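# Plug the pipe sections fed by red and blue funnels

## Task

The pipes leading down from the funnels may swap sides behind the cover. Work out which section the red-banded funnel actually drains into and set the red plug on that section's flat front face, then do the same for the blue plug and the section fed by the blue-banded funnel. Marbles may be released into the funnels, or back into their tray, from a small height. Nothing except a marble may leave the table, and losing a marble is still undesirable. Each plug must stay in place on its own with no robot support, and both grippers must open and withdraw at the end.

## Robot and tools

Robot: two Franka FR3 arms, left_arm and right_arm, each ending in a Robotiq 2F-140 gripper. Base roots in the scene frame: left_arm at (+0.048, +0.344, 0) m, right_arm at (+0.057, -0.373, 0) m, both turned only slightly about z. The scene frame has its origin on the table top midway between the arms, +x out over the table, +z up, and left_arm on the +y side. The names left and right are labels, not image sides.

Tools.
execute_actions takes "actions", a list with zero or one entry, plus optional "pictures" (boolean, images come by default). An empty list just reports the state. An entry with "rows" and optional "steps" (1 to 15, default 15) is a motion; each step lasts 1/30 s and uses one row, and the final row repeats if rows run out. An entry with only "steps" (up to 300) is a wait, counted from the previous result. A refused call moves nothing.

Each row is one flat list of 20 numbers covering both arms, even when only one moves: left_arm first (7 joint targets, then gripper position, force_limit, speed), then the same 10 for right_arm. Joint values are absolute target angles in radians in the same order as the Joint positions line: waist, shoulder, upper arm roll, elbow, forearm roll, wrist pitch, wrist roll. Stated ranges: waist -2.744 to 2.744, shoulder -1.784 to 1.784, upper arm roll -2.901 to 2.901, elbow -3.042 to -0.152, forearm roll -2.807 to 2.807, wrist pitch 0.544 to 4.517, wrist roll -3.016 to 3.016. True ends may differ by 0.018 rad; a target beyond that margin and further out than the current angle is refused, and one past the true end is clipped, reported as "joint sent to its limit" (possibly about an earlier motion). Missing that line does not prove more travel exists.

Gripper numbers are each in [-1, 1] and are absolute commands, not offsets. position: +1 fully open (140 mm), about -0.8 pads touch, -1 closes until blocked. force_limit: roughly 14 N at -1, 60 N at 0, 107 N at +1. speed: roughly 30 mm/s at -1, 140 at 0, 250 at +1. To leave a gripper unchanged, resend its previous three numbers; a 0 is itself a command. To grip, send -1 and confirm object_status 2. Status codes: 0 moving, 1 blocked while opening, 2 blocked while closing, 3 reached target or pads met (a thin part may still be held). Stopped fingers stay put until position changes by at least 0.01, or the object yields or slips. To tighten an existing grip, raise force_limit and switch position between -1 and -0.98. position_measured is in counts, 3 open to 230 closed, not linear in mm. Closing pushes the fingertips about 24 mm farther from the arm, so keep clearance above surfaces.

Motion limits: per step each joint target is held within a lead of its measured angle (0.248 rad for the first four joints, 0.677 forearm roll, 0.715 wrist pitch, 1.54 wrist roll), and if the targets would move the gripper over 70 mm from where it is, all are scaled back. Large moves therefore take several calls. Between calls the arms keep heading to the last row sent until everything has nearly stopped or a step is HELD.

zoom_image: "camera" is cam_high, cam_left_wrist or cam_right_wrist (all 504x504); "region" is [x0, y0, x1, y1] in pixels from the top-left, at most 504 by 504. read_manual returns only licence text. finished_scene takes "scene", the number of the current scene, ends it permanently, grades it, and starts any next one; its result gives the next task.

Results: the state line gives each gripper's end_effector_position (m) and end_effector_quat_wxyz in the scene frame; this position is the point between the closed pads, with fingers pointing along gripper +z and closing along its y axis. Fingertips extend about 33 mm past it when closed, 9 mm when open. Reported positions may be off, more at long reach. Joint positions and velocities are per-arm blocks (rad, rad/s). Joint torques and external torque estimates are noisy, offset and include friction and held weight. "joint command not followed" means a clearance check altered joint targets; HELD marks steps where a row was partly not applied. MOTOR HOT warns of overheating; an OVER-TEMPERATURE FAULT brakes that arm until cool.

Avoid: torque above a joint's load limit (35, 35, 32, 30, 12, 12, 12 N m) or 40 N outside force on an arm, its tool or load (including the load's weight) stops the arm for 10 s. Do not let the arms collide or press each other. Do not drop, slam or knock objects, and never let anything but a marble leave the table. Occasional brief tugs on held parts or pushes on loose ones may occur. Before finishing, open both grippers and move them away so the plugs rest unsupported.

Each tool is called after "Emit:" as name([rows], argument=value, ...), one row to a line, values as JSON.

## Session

Emit:
execute_actions(actions=[])

Scene clock: 0.00 s of 6600.00 s.
left_arm: end_effector_position=(+0.1761, +0.7529, +0.2247) position_measured=3 object_status=3 end_effector_quat_wxyz=(-0.357, -0.552, +0.695, +0.293) | right_arm: end_effector_position=(+0.1377, -0.1125, +0.3402) position_measured=3 object_status=3 end_effector_quat_wxyz=(+0.144, -0.560, +0.629, -0.520)
Joint positions: left_arm=[ 0.891  0.183 -0.091 -2.026  0.65   1.451  0.828] | right_arm=[ 1.388 -0.213  0.442 -2.287 -0.557  1.144  2.057]
Joint velocities: left_arm=[-0.001  0.     0.001  0.001 -0.001 -0.    -0.   ] | right_arm=[-0.    -0.     0.001 -0.001  0.    -0.     0.001]
Joint torques (N m, as the joint torque sensors report them, + toward a larger angle): no reading
External joint torques (N m, as the arm's controller estimates them; a push from outside toward a larger angle lowers the number): no reading

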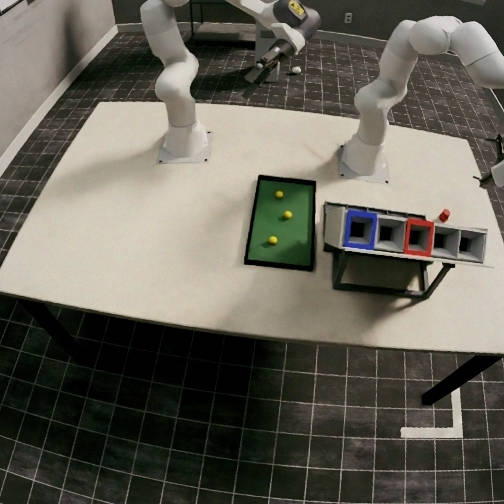

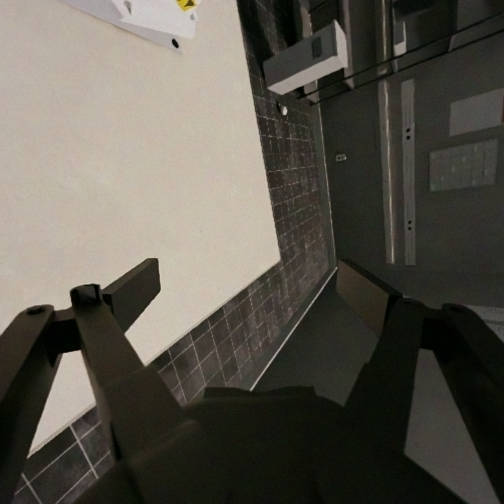

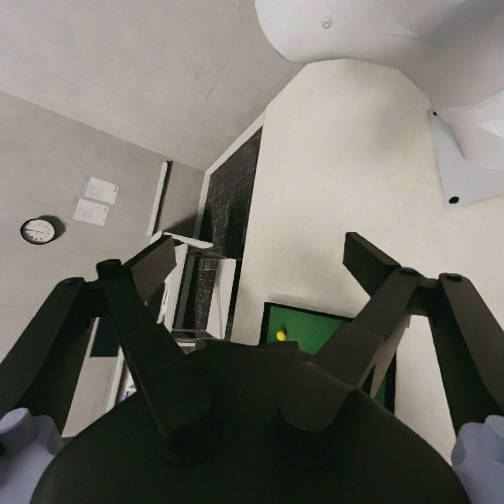

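Emit:
execute_actions([
  {"rows":[[0.8,-0.9,0,-2.5,0,1.6,-1.0,0,-0.6,0,-0.5,-0.6,0,-2.2,0,1.5,1.0,1,0,0]],"steps":15},
], pictures=false)

Emit:
execute_actions([
  {"steps":25},
], pictures=false)

Emit:
execute_actions([
  {"rows":[[-0.894,-0.9,0,-2.6,0,1.8,-2.475,0,-0.6,0,-0.5,-0.6,0,-2.2,0,1.5,1.0,1,0,0]],"steps":15},
], pictures=false)

Emit:
execute_actions([
  {"steps":15},
], pictures=false)

Emit:
execute_actions([
  {"rows":[[-0.894,-0.292,0,-2.671,0,2.379,-2.475,0,-0.6,0,-0.5,-0.6,0,-2.2,0,1.5,1.0,1,0,0]],"steps":15},
], pictures=false)

Emit:
execute_actions([
  {"steps":25},
])

Scene clock: 9.67 s of 6600.00 s.
left_arm: end_effector_position=(+0.2224, +0.5416, +0.2621) position_measured=108 object_status=0 end_effector_quat_wxyz=(+0.128, +0.965, -0.200, -0.112) | right_arm: end_effector_position=(+0.3526, -0.2350, +0.3849) position_measured=3 object_status=3 end_effector_quat_wxyz=(-0.060, -0.382, +0.922, -0.012)
Joint positions: left_arm=[ 0.804 -0.577 -0.004 -2.491  0.046  1.574 -0.38 ] | right_arm=[ 0.318 -0.595  0.001 -2.196 -0.017  1.479  1.24 ]
Joint velocities: left_arm=[-0.023 -2.304  0.028 -0.024 -0.356  0.134 -2.037] | right_arm=[-2.05  -0.001 -0.104 -0.023  0.062  0.114 -0.715]
Joint torques (N m, as the joint torque sensors report them, + toward a larger angle): left_arm=[-1.9   0.59  0.89 21.26 -0.09  1.81 -0.42] | right_arm=[  6.61 -12.84   5.51  21.98   2.71   2.26  -0.18]
External joint torques (N m, as the arm's controller estimates them; a push from outside toward a larger angle lowers the number): left_arm=[-2.08 -1.14  1.3   1.06 -1.2   0.19 -0.45] | right_arm=[-1.67  0.    0.56 -1.74  0.87  0.58 -0.19]
Steps of this call (steps 1 to 90: nothing new was sent; then 6.17 s passed at rest; steps 91 to 105: all 15 steps of this action). Readings (joint positions | what the end effector reports):
91: left_arm=[0.883 0.167 -0.081 -2.047 0.606 1.462 0.778] | right_arm=[1.351 -0.249 0.413 -2.283 -0.439 1.205 1.956] | left_arm position_measured=3 object_status=0 | right_arm position_measured=3 object_status=3
92: left_arm=[0.874 0.141 -0.071 -2.078 0.555 1.470 0.721] | right_arm=[1.286 -0.312 0.348 -2.265 -0.333 1.256 1.863] | left_arm position_measured=10 object_status=0 | right_arm position_measured=3 object_status=3
94: left_arm=[0.858 0.081 -0.055 -2.141 0.456 1.487 0.595] | right_arm=[1.154 -0.430 0.215 -2.226 -0.218 1.325 1.727] | left_arm position_measured=25 object_status=0 | right_arm position_measured=3 object_status=3
98: left_arm=[0.829 -0.078 -0.028 -2.304 0.271 1.523 0.283] | right_arm=[0.867 -0.564 0.047 -2.194 -0.088 1.416 1.499] | left_arm position_measured=55 object_status=0 | right_arm position_measured=3 object_status=3
105: the state above

Scene clock: 10.50 s of 6600.00 s.
left_arm: end_effector_position=(+0.2418, +0.5424, +0.3474) position_measured=129 object_status=3 end_effector_quat_wxyz=(-0.002, +0.996, +0.088, -0.002) | right_arm: end_effector_position=(+0.3663, -0.4922, +0.3858) position_measured=3 object_status=3 end_effector_quat_wxyz=(-0.047, -0.092, +0.994, +0.022)
Joint positions: left_arm=[ 0.802 -0.901 -0.002 -2.499  0.004  1.597 -0.956] | right_arm=[-0.498 -0.598 -0.003 -2.198 -0.003  1.497  1.021]
Joint velocities: left_arm=[ 0.    -0.001  0.001 -0.001 -0.001  0.    -0.131] | right_arm=[-0.003 -0.     0.002 -0.     0.     0.001 -0.057]
Joint torques (N m, as the joint torque sensors report them, + toward a larger angle): left_arm=[-1.53 -0.18 -0.34 25.37 -0.07  3.    0.04] | right_arm=[ -1.06 -11.85   3.03  21.     1.54   2.92  -0.04]
External joint torques (N m, as the arm's controller estimates them; a push from outside toward a larger angle lowers the number): left_arm=[-1.56  1.39  0.34  1.64 -0.92  0.48  0.04] | right_arm=[-1.05 -1.32  3.52 -2.48  0.76  0.74 -0.05]
Steps of this call (steps 1 to 25: the robot went on to your last target). Readings (joint positions | what the end effector reports):
1: left_arm=[0.803 -0.656 -0.003 -2.492 0.036 1.579 -0.444] | right_arm=[0.245 -0.595 0.000 -2.197 -0.014 1.483 1.218] | left_arm position_measured=116 object_status=0 | right_arm position_measured=3 object_status=3
2: left_arm=[0.803 -0.735 -0.003 -2.492 0.028 1.583 -0.501] | right_arm=[0.172 -0.595 -0.000 -2.198 -0.012 1.486 1.198] | left_arm position_measured=123 object_status=0 | right_arm position_measured=3 object_status=3
4: left_arm=[0.803 -0.847 -0.002 -2.484 0.018 1.590 -0.599] | right_arm=[0.030 -0.595 -0.000 -2.198 -0.009 1.490 1.163] | left_arm position_measured=129 object_status=0 | right_arm position_measured=3 object_status=3
8: left_arm=[0.802 -0.901 -0.002 -2.488 0.009 1.596 -0.740] | right_arm=[-0.251 -0.595 -0.000 -2.198 -0.005 1.495 1.113] | left_arm position_measured=129 object_status=0 | right_arm position_measured=3 object_status=3
25: the state above

Scene clock: 11.00 s of 6600.00 s.
left_arm: end_effector_position=(+0.3498, +0.2747, +0.3173) position_measured=129 object_status=3 end_effector_quat_wxyz=(+0.015, +0.988, +0.151, +0.040) | right_arm: end_effector_position=(+0.3663, -0.4921, +0.3858) position_measured=3 object_status=3 end_effector_quat_wxyz=(-0.047, -0.099, +0.994, +0.022)
Joint positions: left_arm=[-0.218 -0.899  0.    -2.598  0.003  1.783 -2.103] | right_arm=[-0.498 -0.598 -0.002 -2.199 -0.003  1.497  1.007]
Joint velocities: left_arm=[-2.005 -0.002 -0.064 -0.002 -0.018  0.085 -1.077] | right_arm=[-0.003  0.    -0.001 -0.     0.     0.001 -0.011]
Joint torques (N m, as the joint torque sensors report them, + toward a larger angle): left_arm=[ 8.16 -1.5   1.16 25.69  0.73  2.74 -0.35] | right_arm=[ -0.3  -11.47   2.26  22.33   1.47   2.76   0.12]
External joint torques (N m, as the arm's controller estimates them; a push from outside toward a larger angle lowers the number): left_arm=[-1.67  1.28 -1.01  1.48 -0.53  0.35 -0.34] | right_arm=[-0.23 -0.93  2.82 -1.17  0.69  0.58  0.11]
Steps of this call (steps 1 to 15: all 15 steps of this action). Readings (joint positions | what the end effector reports):
1: left_arm=[0.754 -0.905 0.008 -2.515 0.007 1.626 -1.075] | right_arm=[-0.498 -0.598 -0.003 -2.198 -0.003 1.497 1.019] | left_arm position_measured=129 object_status=3 | right_arm position_measured=3 object_status=3
2: left_arm=[0.691 -0.905 0.009 -2.537 0.007 1.651 -1.192] | right_arm=[-0.498 -0.598 -0.003 -2.198 -0.003 1.497 1.018] | left_arm position_measured=129 object_status=3 | right_arm position_measured=3 object_status=3
4: left_arm=[0.558 -0.902 0.006 -2.569 0.006 1.692 -1.405] | right_arm=[-0.498 -0.598 -0.003 -2.198 -0.003 1.497 1.015] | left_arm position_measured=129 object_status=3 | right_arm position_measured=3 object_status=3
8: left_arm=[0.280 -0.899 0.002 -2.594 0.004 1.744 -1.743] | right_arm=[-0.498 -0.598 -0.003 -2.199 -0.003 1.497 1.011] | left_arm position_measured=129 object_status=3 | right_arm position_measured=3 object_status=3
15: the state above

Scene clock: 11.50 s of 6600.00 s.
left_arm: end_effector_position=(+0.2432, +0.0984, +0.3185) position_measured=129 object_status=3 end_effector_quat_wxyz=(+0.036, +0.998, -0.039, +0.034) | right_arm: end_effector_position=(+0.3663, -0.4921, +0.3858) position_measured=3 object_status=3 end_effector_quat_wxyz=(-0.046, -0.101, +0.994, +0.022)
Joint positions: left_arm=[-0.888 -0.899 -0.004 -2.598  0.001  1.797 -2.393] | right_arm=[-0.499 -0.598 -0.002 -2.199 -0.003  1.497  1.005]
Joint velocities: left_arm=[-0.059  0.001  0.019 -0.002 -0.001  0.003 -0.258] | right_arm=[ 0.001  0.     0.001 -0.002 -0.001  0.001 -0.002]
Joint torques (N m, as the joint torque sensors report them, + toward a larger angle): left_arm=[-1.67 -1.9  -0.11 24.97  0.55  3.1  -0.03] | right_arm=[ -1.02 -11.66   2.12  22.36   1.54   2.84  -0.11]
External joint torques (N m, as the arm's controller estimates them; a push from outside toward a larger angle lowers the number): left_arm=[-2.18  0.28  0.31  0.62 -0.41  0.4  -0.04] | right_arm=[-1.07 -1.21  2.52 -1.06  0.74  0.66 -0.12]
Steps of this call (steps 1 to 15: the robot went on to your last target). Readings (joint positions | what the end effector reports):
1: left_arm=[-0.290 -0.899 0.000 -2.598 0.003 1.786 -2.137] | right_arm=[-0.498 -0.598 -0.002 -2.199 -0.003 1.497 1.007] | left_arm position_measured=129 object_status=3 | right_arm position_measured=3 object_status=3
2: left_arm=[-0.361 -0.899 0.000 -2.598 0.002 1.788 -2.168] | right_arm=[-0.498 -0.598 -0.002 -2.199 -0.003 1.497 1.007] | left_arm position_measured=129 object_status=3 | right_arm position_measured=3 object_status=3
4: left_arm=[-0.504 -0.899 -0.000 -2.598 0.002 1.792 -2.222] | right_arm=[-0.498 -0.598 -0.002 -2.199 -0.003 1.497 1.006] | left_arm position_measured=129 object_status=3 | right_arm position_measured=3 object_status=3
8: left_arm=[-0.778 -0.899 -0.002 -2.598 0.002 1.796 -2.304] | right_arm=[-0.498 -0.598 -0.002 -2.199 -0.003 1.497 1.005] | left_arm position_measured=129 object_status=3 | right_arm position_measured=3 object_status=3
15: the state above

Scene clock: 12.00 s of 6600.00 s.
left_arm: end_effector_position=(+0.2810, +0.0485, +0.1134) position_measured=129 object_status=3 end_effector_quat_wxyz=(-0.028, +0.999, -0.013, -0.021) | right_arm: end_effector_position=(+0.3663, -0.4921, +0.3858) position_measured=3 object_status=3 end_effector_quat_wxyz=(-0.046, -0.101, +0.994, +0.022)
Joint positions: left_arm=[-0.892 -0.295 -0.002 -2.678  0.001  2.313 -2.449] | right_arm=[-0.499 -0.598 -0.002 -2.199 -0.003  1.497  1.004]
Joint velocities: left_arm=[-0.001  0.107  0.003  0.008 -0.001  0.358 -0.073] | right_arm=[0.    0.    0.    0.001 0.002 0.    0.   ]
Joint torques (N m, as the joint torque sensors report them, + toward a larger angle): left_arm=[ -2.37 -22.54   0.96  26.54   0.18   3.25  -0.05] | right_arm=[ -1.47 -11.3    2.36  21.66   1.47   2.81   0.02]
External joint torques (N m, as the arm's controller estimates them; a push from outside toward a larger angle lowers the number): left_arm=[-2.43  1.14  1.19  1.69 -0.46  0.5  -0.04] | right_arm=[-1.53 -0.73  2.76 -1.91  0.67  0.62  0.01]
Steps of this call (steps 1 to 15: all 15 steps of this action). Readings (joint positions | what the end effector reports):
1: left_arm=[-0.888 -0.883 -0.004 -2.601 0.001 1.839 -2.397] | right_arm=[-0.499 -0.598 -0.002 -2.199 -0.003 1.497 1.005] | left_arm position_measured=129 object_status=3 | right_arm position_measured=3 object_status=3
2: left_arm=[-0.888 -0.850 -0.004 -2.606 0.001 1.888 -2.401] | right_arm=[-0.499 -0.598 -0.002 -2.199 -0.003 1.497 1.005] | left_arm position_measured=129 object_status=3 | right_arm position_measured=3 object_status=3
4: left_arm=[-0.889 -0.766 -0.003 -2.622 0.001 1.984 -2.408] | right_arm=[-0.499 -0.598 -0.002 -2.199 -0.003 1.497 1.004] | left_arm position_measured=129 object_status=3 | right_arm position_measured=3 object_status=3
8: left_arm=[-0.890 -0.546 -0.003 -2.647 0.001 2.153 -2.425] | right_arm=[-0.499 -0.598 -0.002 -2.199 -0.003 1.497 1.004] | left_arm position_measured=129 object_status=3 | right_arm position_measured=3 object_status=3
15: the state above

Scene clock: 12.83 s of 6600.00 s.
left_arm: end_effector_position=(+0.2951, +0.0305, +0.1197) position_measured=129 object_status=3 end_effector_quat_wxyz=(-0.002, +1.000, -0.003, -0.001) | right_arm: end_effector_position=(+0.3663, -0.4921, +0.3858) position_measured=3 object_status=3 end_effector_quat_wxyz=(-0.046, -0.101, +0.994, +0.022)
Joint positions: left_arm=[-0.892 -0.293 -0.002 -2.672  0.001  2.376 -2.47 ] | right_arm=[-0.499 -0.598 -0.002 -2.199 -0.003  1.497  1.004]
Joint velocities: left_arm=[ 0.    -0.     0.001 -0.    -0.001  0.002 -0.004] | right_arm=[-0.001 -0.001 -0.002 -0.     0.    -0.001  0.001]
Joint torques (N m, as the joint torque sensors report them, + toward a larger angle): left_arm=[ -1.02 -17.42   0.13  23.74   0.17   2.88  -0.08] | right_arm=[ -0.71 -11.37   2.24  21.8    1.52   2.86  -0.12]
External joint torques (N m, as the arm's controller estimates them; a push from outside toward a larger angle lowers the number): left_arm=[-1.04  1.39  0.4   2.43 -0.45  0.41 -0.08] | right_arm=[-0.61 -0.81  2.86 -1.72  0.74  0.68 -0.13]
Steps of this call (steps 1 to 25: the robot went on to your last target). Readings (joint positions | what the end effector reports):
1: left_arm=[-0.892 -0.293 -0.002 -2.677 0.001 2.324 -2.451] | right_arm=[-0.499 -0.598 -0.002 -2.199 -0.003 1.497 1.004] | left_arm position_measured=129 object_status=3 | right_arm position_measured=3 object_status=3
2: left_arm=[-0.892 -0.293 -0.002 -2.676 0.001 2.334 -2.453] | right_arm=[-0.499 -0.598 -0.002 -2.199 -0.003 1.497 1.004] | left_arm position_measured=129 object_status=3 | right_arm position_measured=3 object_status=3
4: left_arm=[-0.892 -0.293 -0.002 -2.674 0.001 2.348 -2.457] | right_arm=[-0.499 -0.598 -0.002 -2.199 -0.003 1.497 1.004] | left_arm position_measured=129 object_status=3 | right_arm position_measured=3 object_status=3
8: left_arm=[-0.892 -0.293 -0.002 -2.672 0.001 2.364 -2.462] | right_arm=[-0.499 -0.598 -0.002 -2.199 -0.003 1.497 1.004] | left_arm position_measured=129 object_status=3 | right_arm position_measured=3 object_status=3
25: the state above

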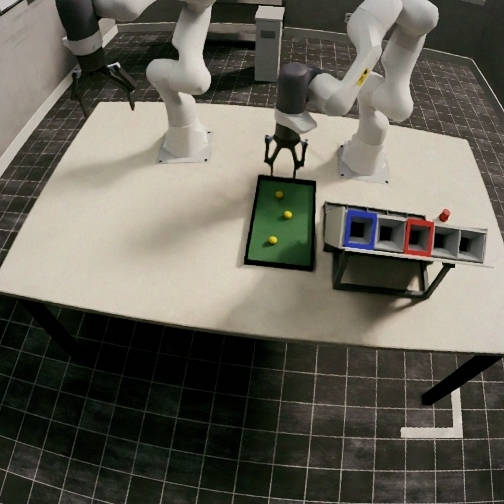

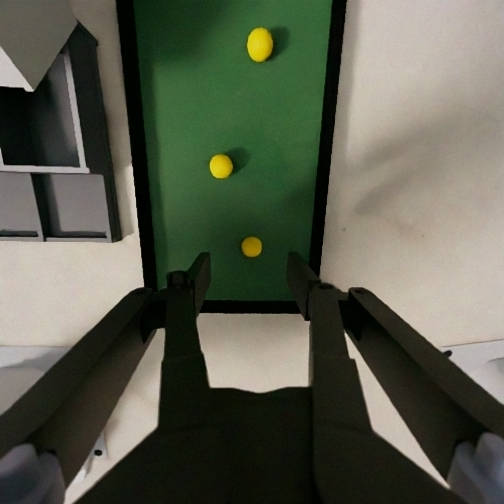

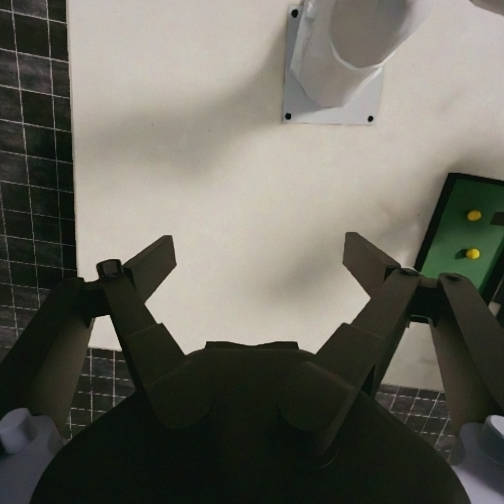

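Emit:
execute_actions([
  {"rows":[[-0.894,-0.27,0,-2.668,0,2.44,-2.475,0,-0.6,0,-0.5,-0.6,0,-2.2,0,1.5,1.0,1,0,0],[-0.894,-0.245,0,-2.67,0,2.48,-2.475,0,-0.6,0,-0.5,-0.6,0,-2.2,0,1.5,1.0,1,0,0],[-0.894,-0.22,0,-2.675,0,2.51,-2.475,0,-0.6,0,-0.5,-0.6,0,-2.2,0,1.5,1.0,1,0,0],[-0.894,-0.195,0,-2.68,0,2.54,-2.475,0,-0.6,0,-0.5,-0.6,0,-2.2,0,1.5,1.0,1,0,0],[-0.894,-0.17,0,-2.686,0,2.57,-2.475,0,-0.6,0,-0.5,-0.6,0,-2.2,0,1.5,1.0,1,0,0],[-0.894,-0.15,0,-2.691,0,2.6,-2.475,0,-0.6,0,-0.5,-0.6,0,-2.2,0,1.5,1.0,1,0,0],[-0.894,-0.13,0,-2.695,0,2.634,-2.475,0,-0.6,0,-0.5,-0.6,0,-2.2,0,1.5,1.0,1,0,0],[-0.894,-0.11,0,-2.699,0,2.634,-2.475,0,-0.6,0,-0.5,-0.6,0,-2.2,0,1.5,1.0,1,0,0],[-0.894,-0.09,0,-2.703,0,2.634,-2.475,0,-0.6,0,-0.5,-0.6,0,-2.2,0,1.5,1.0,1,0,0],[-0.894,-0.0726,0,-2.707,0,2.634,-2.475,0,-0.6,0,-0.5,-0.6,0,-2.2,0,1.5,1.0,1,0,0]],"steps":15},
], pictures=false)

Emit:
execute_actions([
  {"steps":6},
], pictures=false)

Emit:
execute_actions([
  {"rows":[[-0.894,-0.0726,0,-2.707,0,2.634,-2.475,-1,-0.6,0,-0.5,-0.6,0,-2.2,0,1.5,1.0,1,0,0]],"steps":15},
])

Emit:
execute_actions([
  {"rows":[[-0.7,-0.467,0,-2.003,0,1.536,-2.0,-1,-0.6,0,-0.5,-0.6,0,-2.2,0,1.5,1.0,1,0,0]],"steps":15},
], pictures=false)

Emit:
execute_actions([
  {"steps":10},
], pictures=false)

Emit:
execute_actions([
  {"rows":[[-0.169,0.253,0,-1.218,0,1.471,-1.75,-1,-0.6,0,-0.5,-0.6,0,-2.2,0,1.5,1.0,1,0,0]],"steps":15},
], pictures=false)

Emit:
execute_actions([
  {"steps":6},
], pictures=false)

Emit:
execute_actions([
  {"rows":[[-0.169,0.2755,0,-1.279,0,1.554,-1.75,-1,-0.6,0,-0.5,-0.6,0,-2.2,0,1.5,1.0,1,0,0]],"steps":15},
])

Scene clock: 26.27 s of 6600.00 s.
left_arm: end_effector_position=(+0.2931, +0.0329, +0.0379) position_measured=129 object_status=3 end_effector_quat_wxyz=(-0.011, +1.000, -0.002, -0.009) | right_arm: end_effector_position=(+0.3663, -0.4921, +0.3858) position_measured=3 object_status=3 end_effector_quat_wxyz=(-0.046, -0.101, +0.994, +0.022)
Joint positions: left_arm=[-0.892 -0.075 -0.002 -2.708  0.001  2.605 -2.471] | right_arm=[-0.499 -0.598 -0.002 -2.199 -0.003  1.497  1.004]
Joint velocities: left_arm=[ 0.001  0.028 -0.     0.001 -0.001  0.151 -0.   ] | right_arm=[ 0.     0.001 -0.001 -0.001  0.001 -0.001  0.   ]
Joint torques (N m, as the joint torque sensors report them, + toward a larger angle): left_arm=[ -1.56 -21.25   0.92  20.75   0.08   2.91  -0.05] | right_arm=[ -1.26 -11.79   2.1   21.91   1.44   2.79  -0.06]
External joint torques (N m, as the arm's controller estimates them; a push from outside toward a larger angle lowers the number): left_arm=[-1.6   3.53  0.95  1.55 -0.36  0.36 -0.05] | right_arm=[-1.22 -1.35  2.62 -1.52  0.65  0.61 -0.07]
Steps of this call (steps 1 to 15: the robot went on to your last target; steps 16 to 90: nothing new was sent; then 9.93 s passed at rest; steps 91 to 105: all 15 steps of this action). Readings (joint positions | what the end effector reports):
91: left_arm=[-0.892 -0.289 -0.002 -2.671 0.001 2.386 -2.471] | right_arm=[-0.499 -0.598 -0.002 -2.199 -0.003 1.497 1.004] | left_arm position_measured=129 object_status=3 | right_arm position_measured=3 object_status=3
92: left_arm=[-0.892 -0.279 -0.002 -2.669 0.001 2.403 -2.471] | right_arm=[-0.499 -0.598 -0.002 -2.199 -0.003 1.497 1.004] | left_arm position_measured=129 object_status=3 | right_arm position_measured=3 object_status=3
94: left_arm=[-0.892 -0.246 -0.002 -2.670 0.001 2.443 -2.471] | right_arm=[-0.499 -0.598 -0.002 -2.199 -0.003 1.497 1.004] | left_arm position_measured=129 object_status=3 | right_arm position_measured=3 object_status=3
98: left_arm=[-0.892 -0.157 -0.002 -2.687 0.001 2.536 -2.471] | right_arm=[-0.499 -0.598 -0.002 -2.199 -0.003 1.497 1.004] | left_arm position_measured=129 object_status=3 | right_arm position_measured=3 object_status=3
105: the state above

Scene clock: 26.47 s of 6600.00 s.
left_arm: end_effector_position=(+0.2967, +0.0282, +0.0394) position_measured=129 object_status=3 end_effector_quat_wxyz=(-0.004, +1.000, -0.002, -0.003) | right_arm: end_effector_position=(+0.3663, -0.4921, +0.3858) position_measured=3 object_status=3 end_effector_quat_wxyz=(-0.046, -0.101, +0.994, +0.022)
Joint positions: left_arm=[-0.892 -0.074 -0.002 -2.708  0.001  2.623 -2.471] | right_arm=[-0.499 -0.598 -0.002 -2.199 -0.003  1.497  1.004]
Joint velocities: left_arm=[-0.     0.001 -0.     0.001 -0.     0.048 -0.001] | right_arm=[ 0.    -0.002 -0.001  0.    -0.001 -0.001 -0.001]
Joint torques (N m, as the joint torque sensors report them, + toward a larger angle): left_arm=[ -1.88 -22.23   0.92  20.55   0.06   2.88  -0.02] | right_arm=[ -0.64 -11.35   1.39  21.98   1.53   2.77  -0.01]
External joint torques (N m, as the arm's controller estimates them; a push from outside toward a larger angle lowers the number): left_arm=[-1.92  0.84  0.96  2.73 -0.38  0.45 -0.02] | right_arm=[-0.6  -0.76  1.92 -1.58  0.74  0.58 -0.02]
Steps of this call (steps 1 to 6: the robot went on to your last target). Readings (joint positions | what the end effector reports):
1: left_arm=[-0.892 -0.074 -0.002 -2.708 0.001 2.610 -2.471] | right_arm=[-0.499 -0.598 -0.002 -2.199 -0.003 1.497 1.004] | left_arm position_measured=129 object_status=3 | right_arm position_measured=3 object_status=3
2: left_arm=[-0.892 -0.074 -0.002 -2.708 0.001 2.614 -2.471] | right_arm=[-0.499 -0.598 -0.002 -2.199 -0.003 1.497 1.004] | left_arm position_measured=129 object_status=3 | right_arm position_measured=3 object_status=3
4: left_arm=[-0.892 -0.074 -0.002 -2.708 0.001 2.620 -2.471] | right_arm=[-0.499 -0.598 -0.002 -2.199 -0.003 1.497 1.004] | left_arm position_measured=129 object_status=3 | right_arm position_measured=3 object_status=3
6: the state above

Scene clock: 26.97 s of 6600.00 s.
left_arm: end_effector_position=(+0.2982, +0.0264, +0.0400) position_measured=197 object_status=0 end_effector_quat_wxyz=(-0.001, +1.000, -0.002, -0.001) | right_arm: end_effector_position=(+0.3663, -0.4921, +0.3858) position_measured=3 object_status=3 end_effector_quat_wxyz=(-0.046, -0.101, +0.994, +0.022)
Joint positions: left_arm=[-0.892 -0.074 -0.002 -2.708  0.001  2.631 -2.471] | right_arm=[-0.499 -0.598 -0.002 -2.199 -0.003  1.497  1.004]
Joint velocities: left_arm=[ 0.    -0.    -0.     0.002 -0.     0.003 -0.001] | right_arm=[-0.     0.     0.002 -0.    -0.    -0.001  0.   ]
Joint torques (N m, as the joint torque sensors report them, + toward a larger angle): left_arm=[ -1.92 -21.67  -0.01  19.56  -0.01   2.94  -0.01] | right_arm=[ -0.68 -11.29   1.92  22.82   1.44   2.86  -0.09]
External joint torques (N m, as the arm's controller estimates them; a push from outside toward a larger angle lowers the number): left_arm=[-1.86  1.47  0.13  1.6  -0.45  0.46 -0.01] | right_arm=[-0.69 -0.8   2.36 -0.65  0.65  0.69 -0.09]
Steps of this call (steps 1 to 15: all 15 steps of this action). Readings (joint positions | what the end effector reports):
1: left_arm=[-0.892 -0.074 -0.002 -2.708 0.001 2.625 -2.471] | right_arm=[-0.499 -0.598 -0.002 -2.199 -0.003 1.497 1.004] | left_arm position_measured=129 object_status=0 | right_arm position_measured=3 object_status=3
2: left_arm=[-0.892 -0.074 -0.002 -2.708 0.001 2.626 -2.471] | right_arm=[-0.499 -0.598 -0.002 -2.199 -0.003 1.497 1.004] | left_arm position_measured=135 object_status=0 | right_arm position_measured=3 object_status=3
4: left_arm=[-0.892 -0.074 -0.002 -2.708 0.001 2.628 -2.471] | right_arm=[-0.499 -0.598 -0.002 -2.199 -0.003 1.497 1.004] | left_arm position_measured=150 object_status=0 | right_arm position_measured=3 object_status=3
8: left_arm=[-0.892 -0.074 -0.002 -2.708 0.001 2.630 -2.471] | right_arm=[-0.499 -0.598 -0.002 -2.199 -0.003 1.497 1.004] | left_arm position_measured=181 object_status=0 | right_arm position_measured=3 object_status=3
15: the state above

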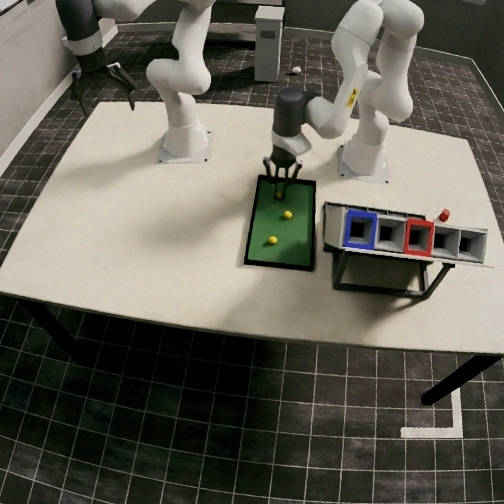

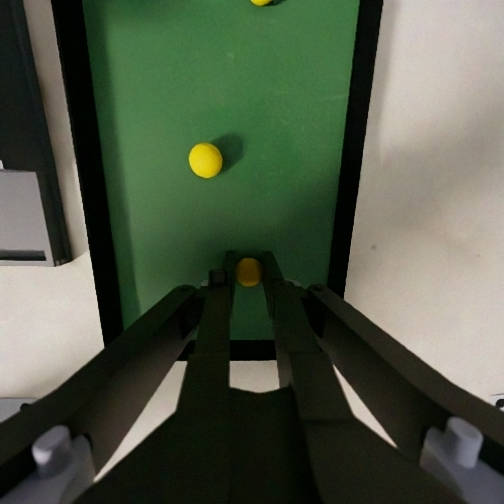

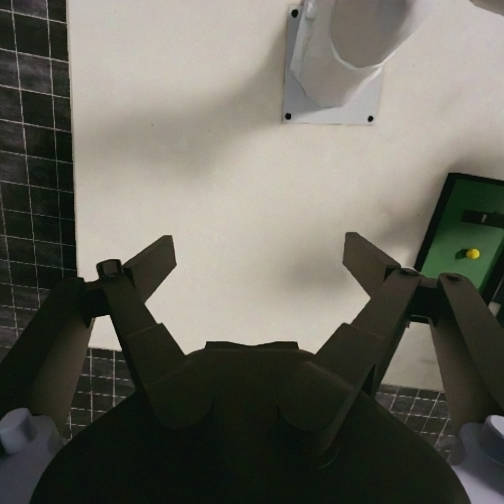

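Scene clock: 27.47 s of 6600.00 s.
left_arm: end_effector_position=(+0.3937, +0.0350, +0.3546) position_measured=197 object_status=2 end_effector_quat_wxyz=(+0.036, +0.998, -0.035, +0.044) | right_arm: end_effector_position=(+0.3663, -0.4921, +0.3858) position_measured=3 object_status=3 end_effector_quat_wxyz=(-0.046, -0.101, +0.994, +0.022)
Joint positions: left_arm=[-0.719 -0.416 -0.001 -2.184  0.001  1.881 -2.231] | right_arm=[-0.499 -0.598 -0.002 -2.199 -0.003  1.497  1.004]
Joint velocities: left_arm=[ 0.113 -0.353  0.002  1.284  0.001 -1.117  0.437] | right_arm=[-0.     0.    -0.001 -0.     0.001 -0.    -0.001]
Joint torques (N m, as the joint torque sensors report them, + toward a larger angle): left_arm=[  2.34 -16.71  -0.64  20.86   0.53   1.09   0.42] | right_arm=[ -0.7  -11.45   1.7   21.75   1.37   2.76   0.04]
External joint torques (N m, as the arm's controller estimates them; a push from outside toward a larger angle lowers the number): left_arm=[ 3.12 -1.68  0.39  3.78 -0.32 -0.61  0.43] | right_arm=[-0.68 -0.99  2.21 -1.7   0.58  0.58  0.03]
Steps of this call (steps 1 to 15: all 15 steps of this action). Readings (joint positions | what the end effector reports):
1: left_arm=[-0.874 -0.087 -0.009 -2.691 0.001 2.573 -2.452] | right_arm=[-0.499 -0.598 -0.002 -2.199 -0.003 1.497 1.004] | left_arm position_measured=197 object_status=2 | right_arm position_measured=3 object_status=3
2: left_arm=[-0.851 -0.114 -0.009 -2.663 0.001 2.516 -2.432] | right_arm=[-0.499 -0.598 -0.002 -2.199 -0.003 1.497 1.004] | left_arm position_measured=197 object_status=2 | right_arm position_measured=3 object_status=3
4: left_arm=[-0.812 -0.176 -0.006 -2.597 0.001 2.408 -2.395] | right_arm=[-0.499 -0.598 -0.002 -2.199 -0.003 1.497 1.004] | left_arm position_measured=197 object_status=2 | right_arm position_measured=3 object_status=3
8: left_arm=[-0.763 -0.296 -0.002 -2.464 0.001 2.204 -2.334] | right_arm=[-0.499 -0.598 -0.002 -2.199 -0.003 1.497 1.004] | left_arm position_measured=197 object_status=2 | right_arm position_measured=3 object_status=3
15: the state above

Scene clock: 27.80 s of 6600.00 s.
left_arm: end_effector_position=(+0.3638, +0.0712, +0.4377) position_measured=197 object_status=2 end_effector_quat_wxyz=(+0.018, +0.995, -0.100, +0.026) | right_arm: end_effector_position=(+0.3663, -0.4921, +0.3857) position_measured=3 object_status=3 end_effector_quat_wxyz=(-0.046, -0.101, +0.994, +0.022)
Joint positions: left_arm=[-0.702 -0.473 -0.    -2.003  0.001  1.593 -2.084] | right_arm=[-0.499 -0.598 -0.002 -2.199 -0.003  1.497  1.004]
Joint velocities: left_arm=[ 0.004  0.045 -0.001  0.    -0.001 -0.335  0.267] | right_arm=[ 0.001 -0.001 -0.    -0.     0.    -0.001 -0.001]
Joint torques (N m, as the joint torque sensors report them, + toward a larger angle): left_arm=[  1.61 -12.65  -0.34  25.66   0.48   2.32   0.4 ] | right_arm=[ -1.06 -10.63   2.16  21.67   1.39   2.92  -0.06]
External joint torques (N m, as the arm's controller estimates them; a push from outside toward a larger angle lowers the number): left_arm=[ 1.66  2.21  0.19  2.09 -0.41 -0.49  0.4 ] | right_arm=[-1.07 -0.03  2.6  -1.86  0.6   0.73 -0.06]
Steps of this call (steps 1 to 10: the robot went on to your last target). Readings (joint positions | what the end effector reports):
1: left_arm=[-0.715 -0.427 -0.001 -2.140 0.001 1.838 -2.214] | right_arm=[-0.499 -0.598 -0.002 -2.199 -0.003 1.497 1.004] | left_arm position_measured=197 object_status=2 | right_arm position_measured=3 object_status=3
2: left_arm=[-0.712 -0.439 -0.001 -2.100 0.001 1.794 -2.196] | right_arm=[-0.499 -0.598 -0.002 -2.199 -0.003 1.497 1.004] | left_arm position_measured=197 object_status=2 | right_arm position_measured=3 object_status=3
4: left_arm=[-0.706 -0.461 -0.000 -2.039 0.001 1.713 -2.158] | right_arm=[-0.499 -0.598 -0.002 -2.199 -0.003 1.497 1.004] | left_arm position_measured=197 object_status=2 | right_arm position_measured=3 object_status=3
8: left_arm=[-0.703 -0.476 -0.000 -2.004 0.001 1.620 -2.104] | right_arm=[-0.499 -0.598 -0.002 -2.199 -0.003 1.497 1.004] | left_arm position_measured=197 object_status=2 | right_arm position_measured=3 object_status=3
10: the state above

Scene clock: 28.30 s of 6600.00 s.
left_arm: end_effector_position=(+0.6390, +0.2180, +0.4285) position_measured=197 object_status=2 end_effector_quat_wxyz=(+0.003, +0.999, +0.048, +0.007) | right_arm: end_effector_position=(+0.3663, -0.4921, +0.3857) position_measured=3 object_status=3 end_effector_quat_wxyz=(-0.046, -0.101, +0.994, +0.022)
Joint positions: left_arm=[-0.2    0.176  0.001 -1.306 -0.002  1.497 -1.877] | right_arm=[-0.499 -0.598 -0.002 -2.199 -0.003  1.497  1.004]
Joint velocities: left_arm=[ 0.467  1.169  0.09   1.05   0.002 -0.085  0.405] | right_arm=[ 0.001 -0.     0.002 -0.     0.002 -0.     0.   ]
Joint torques (N m, as the joint torque sensors report them, + toward a larger angle): left_arm=[ -6.24 -47.72  -5.33  25.63   1.25   0.88   0.36] | right_arm=[ -0.68 -11.28   1.69  22.02   1.53   2.86  -0.02]
External joint torques (N m, as the arm's controller estimates them; a push from outside toward a larger angle lowers the number): left_arm=[ 0.29  1.72  0.02  1.98  0.93 -0.38  0.37] | right_arm=[-0.71 -0.75  2.12 -1.47  0.73  0.68 -0.03]
Steps of this call (steps 1 to 15: all 15 steps of this action). Readings (joint positions | what the end effector reports):
1: left_arm=[-0.667 -0.443 -0.014 -1.962 -0.001 1.571 -2.064] | right_arm=[-0.499 -0.598 -0.002 -2.199 -0.003 1.497 1.004] | left_arm position_measured=197 object_status=2 | right_arm position_measured=3 object_status=3
2: left_arm=[-0.626 -0.401 -0.018 -1.912 -0.002 1.563 -2.046] | right_arm=[-0.499 -0.598 -0.002 -2.199 -0.003 1.497 1.004] | left_arm position_measured=197 object_status=2 | right_arm position_measured=3 object_status=3
4: left_arm=[-0.545 -0.318 -0.016 -1.826 -0.002 1.548 -2.015] | right_arm=[-0.499 -0.598 -0.002 -2.199 -0.003 1.497 1.004] | left_arm position_measured=197 object_status=2 | right_arm position_measured=3 object_status=3
8: left_arm=[-0.392 -0.161 -0.012 -1.668 -0.002 1.528 -1.966] | right_arm=[-0.499 -0.598 -0.002 -2.199 -0.003 1.497 1.004] | left_arm position_measured=197 object_status=2 | right_arm position_measured=3 object_status=3
15: the state above

Scene clock: 28.50 s of 6600.00 s.
left_arm: end_effector_position=(+0.6593, +0.2359, +0.4106) position_measured=197 object_status=2 end_effector_quat_wxyz=(-0.001, +0.999, +0.036, -0.005) | right_arm: end_effector_position=(+0.3663, -0.4921, +0.3857) position_measured=3 object_status=3 end_effector_quat_wxyz=(-0.046, -0.101, +0.994, +0.022)
Joint positions: left_arm=[-0.169  0.258  0.005 -1.234 -0.002  1.481 -1.818] | right_arm=[-0.499 -0.598 -0.002 -2.199 -0.003  1.497  1.004]
Joint velocities: left_arm=[ 0.     0.001 -0.03   0.133 -0.001 -0.048  0.211] | right_arm=[ 0.001 -0.001  0.     0.    -0.001 -0.001 -0.   ]
Joint torques (N m, as the joint torque sensors report them, + toward a larger angle): left_arm=[ -0.27 -43.19  -1.62  28.58   1.28   2.23   0.4 ] | right_arm=[ -0.9  -11.14   2.25  20.96   1.54   2.75  -0.01]
External joint torques (N m, as the arm's controller estimates them; a push from outside toward a larger angle lowers the number): left_arm=[ 0.85  0.28 -1.64  3.79  0.45 -0.4   0.4 ] | right_arm=[-0.88 -0.63  2.76 -2.54  0.76  0.57 -0.01]
Steps of this call (steps 1 to 6: the robot went on to your last target). Readings (joint positions | what the end effector reports):
1: left_arm=[-0.187 0.209 0.003 -1.279 -0.002 1.494 -1.864] | right_arm=[-0.499 -0.598 -0.002 -2.199 -0.003 1.497 1.004] | left_arm position_measured=197 object_status=2 | right_arm position_measured=3 object_status=3
2: left_arm=[-0.178 0.231 0.005 -1.263 -0.002 1.491 -1.853] | right_arm=[-0.499 -0.598 -0.002 -2.199 -0.003 1.497 1.004] | left_arm position_measured=197 object_status=2 | right_arm position_measured=3 object_status=3
4: left_arm=[-0.170 0.253 0.006 -1.244 -0.002 1.485 -1.833] | right_arm=[-0.499 -0.598 -0.002 -2.199 -0.003 1.497 1.004] | left_arm position_measured=197 object_status=2 | right_arm position_measured=3 object_status=3
6: the state above

Scene clock: 29.00 s of 6600.00 s.
left_arm: end_effector_position=(+0.6713, +0.2318, +0.3824) position_measured=197 object_status=2 end_effector_quat_wxyz=(-0.000, +1.000, +0.009, -0.005) | right_arm: end_effector_position=(+0.3663, -0.4921, +0.3857) position_measured=3 object_status=3 end_effector_quat_wxyz=(-0.046, -0.101, +0.994, +0.022)
Joint positions: left_arm=[-0.169  0.278  0.002 -1.28  -0.002  1.547 -1.766] | right_arm=[-0.499 -0.598 -0.002 -2.199 -0.003  1.497  1.004]
Joint velocities: left_arm=[-0.     0.     0.001 -0.001  0.001  0.023  0.042] | right_arm=[-0.    -0.001 -0.    -0.     0.    -0.     0.001]
Joint torques (N m, as the joint torque sensors report them, + toward a larger angle): left_arm=[  0.28 -42.68  -0.75  25.2    1.06   2.86   0.5 ] | right_arm=[  0.24 -11.23   2.6   22.13   1.59   2.86  -0.04]
External joint torques (N m, as the arm's controller estimates them; a push from outside toward a larger angle lowers the number): left_arm=[ 0.3  -2.31 -1.02  1.71  0.18  0.39  0.5 ] | right_arm=[ 0.21 -0.63  3.05 -1.38  0.8   0.68 -0.04]
Steps of this call (steps 1 to 15: all 15 steps of this action). Readings (joint positions | what the end effector reports):
1: left_arm=[-0.169 0.255 0.004 -1.241 -0.002 1.493 -1.811] | right_arm=[-0.499 -0.598 -0.002 -2.199 -0.003 1.497 1.004] | left_arm position_measured=197 object_status=2 | right_arm position_measured=3 object_status=3
2: left_arm=[-0.169 0.256 0.003 -1.251 -0.002 1.504 -1.805] | right_arm=[-0.499 -0.598 -0.002 -2.199 -0.003 1.497 1.004] | left_arm position_measured=197 object_status=2 | right_arm position_measured=3 object_status=3
4: left_arm=[-0.169 0.265 0.002 -1.265 -0.002 1.520 -1.795] | right_arm=[-0.499 -0.598 -0.002 -2.199 -0.003 1.497 1.004] | left_arm position_measured=197 object_status=2 | right_arm position_measured=3 object_status=3
8: left_arm=[-0.169 0.278 0.002 -1.279 -0.002 1.536 -1.780] | right_arm=[-0.499 -0.598 -0.002 -2.199 -0.003 1.497 1.004] | left_arm position_measured=197 object_status=2 | right_arm position_measured=3 object_status=3
15: the state above

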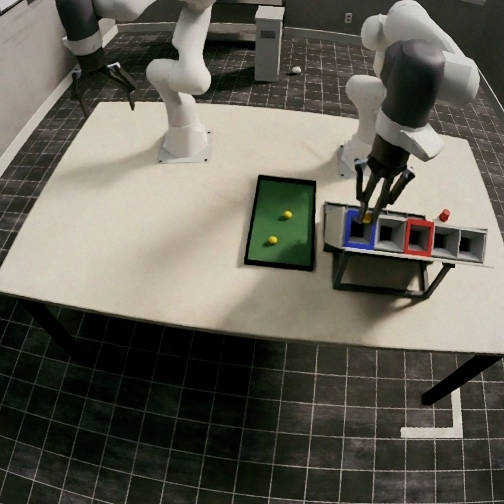

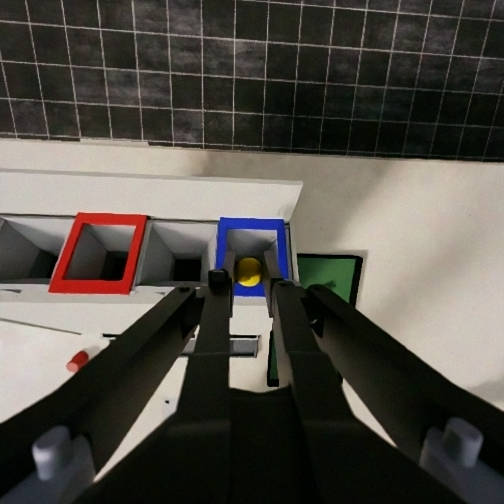

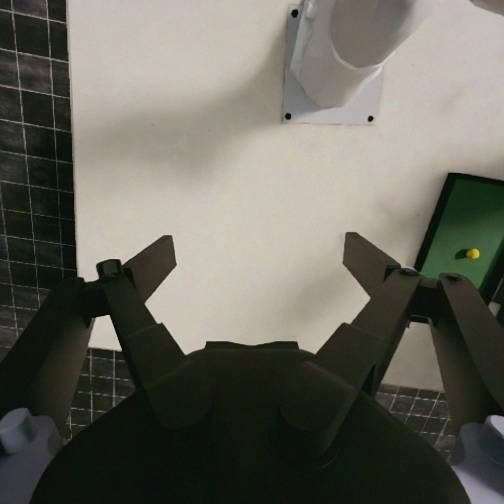

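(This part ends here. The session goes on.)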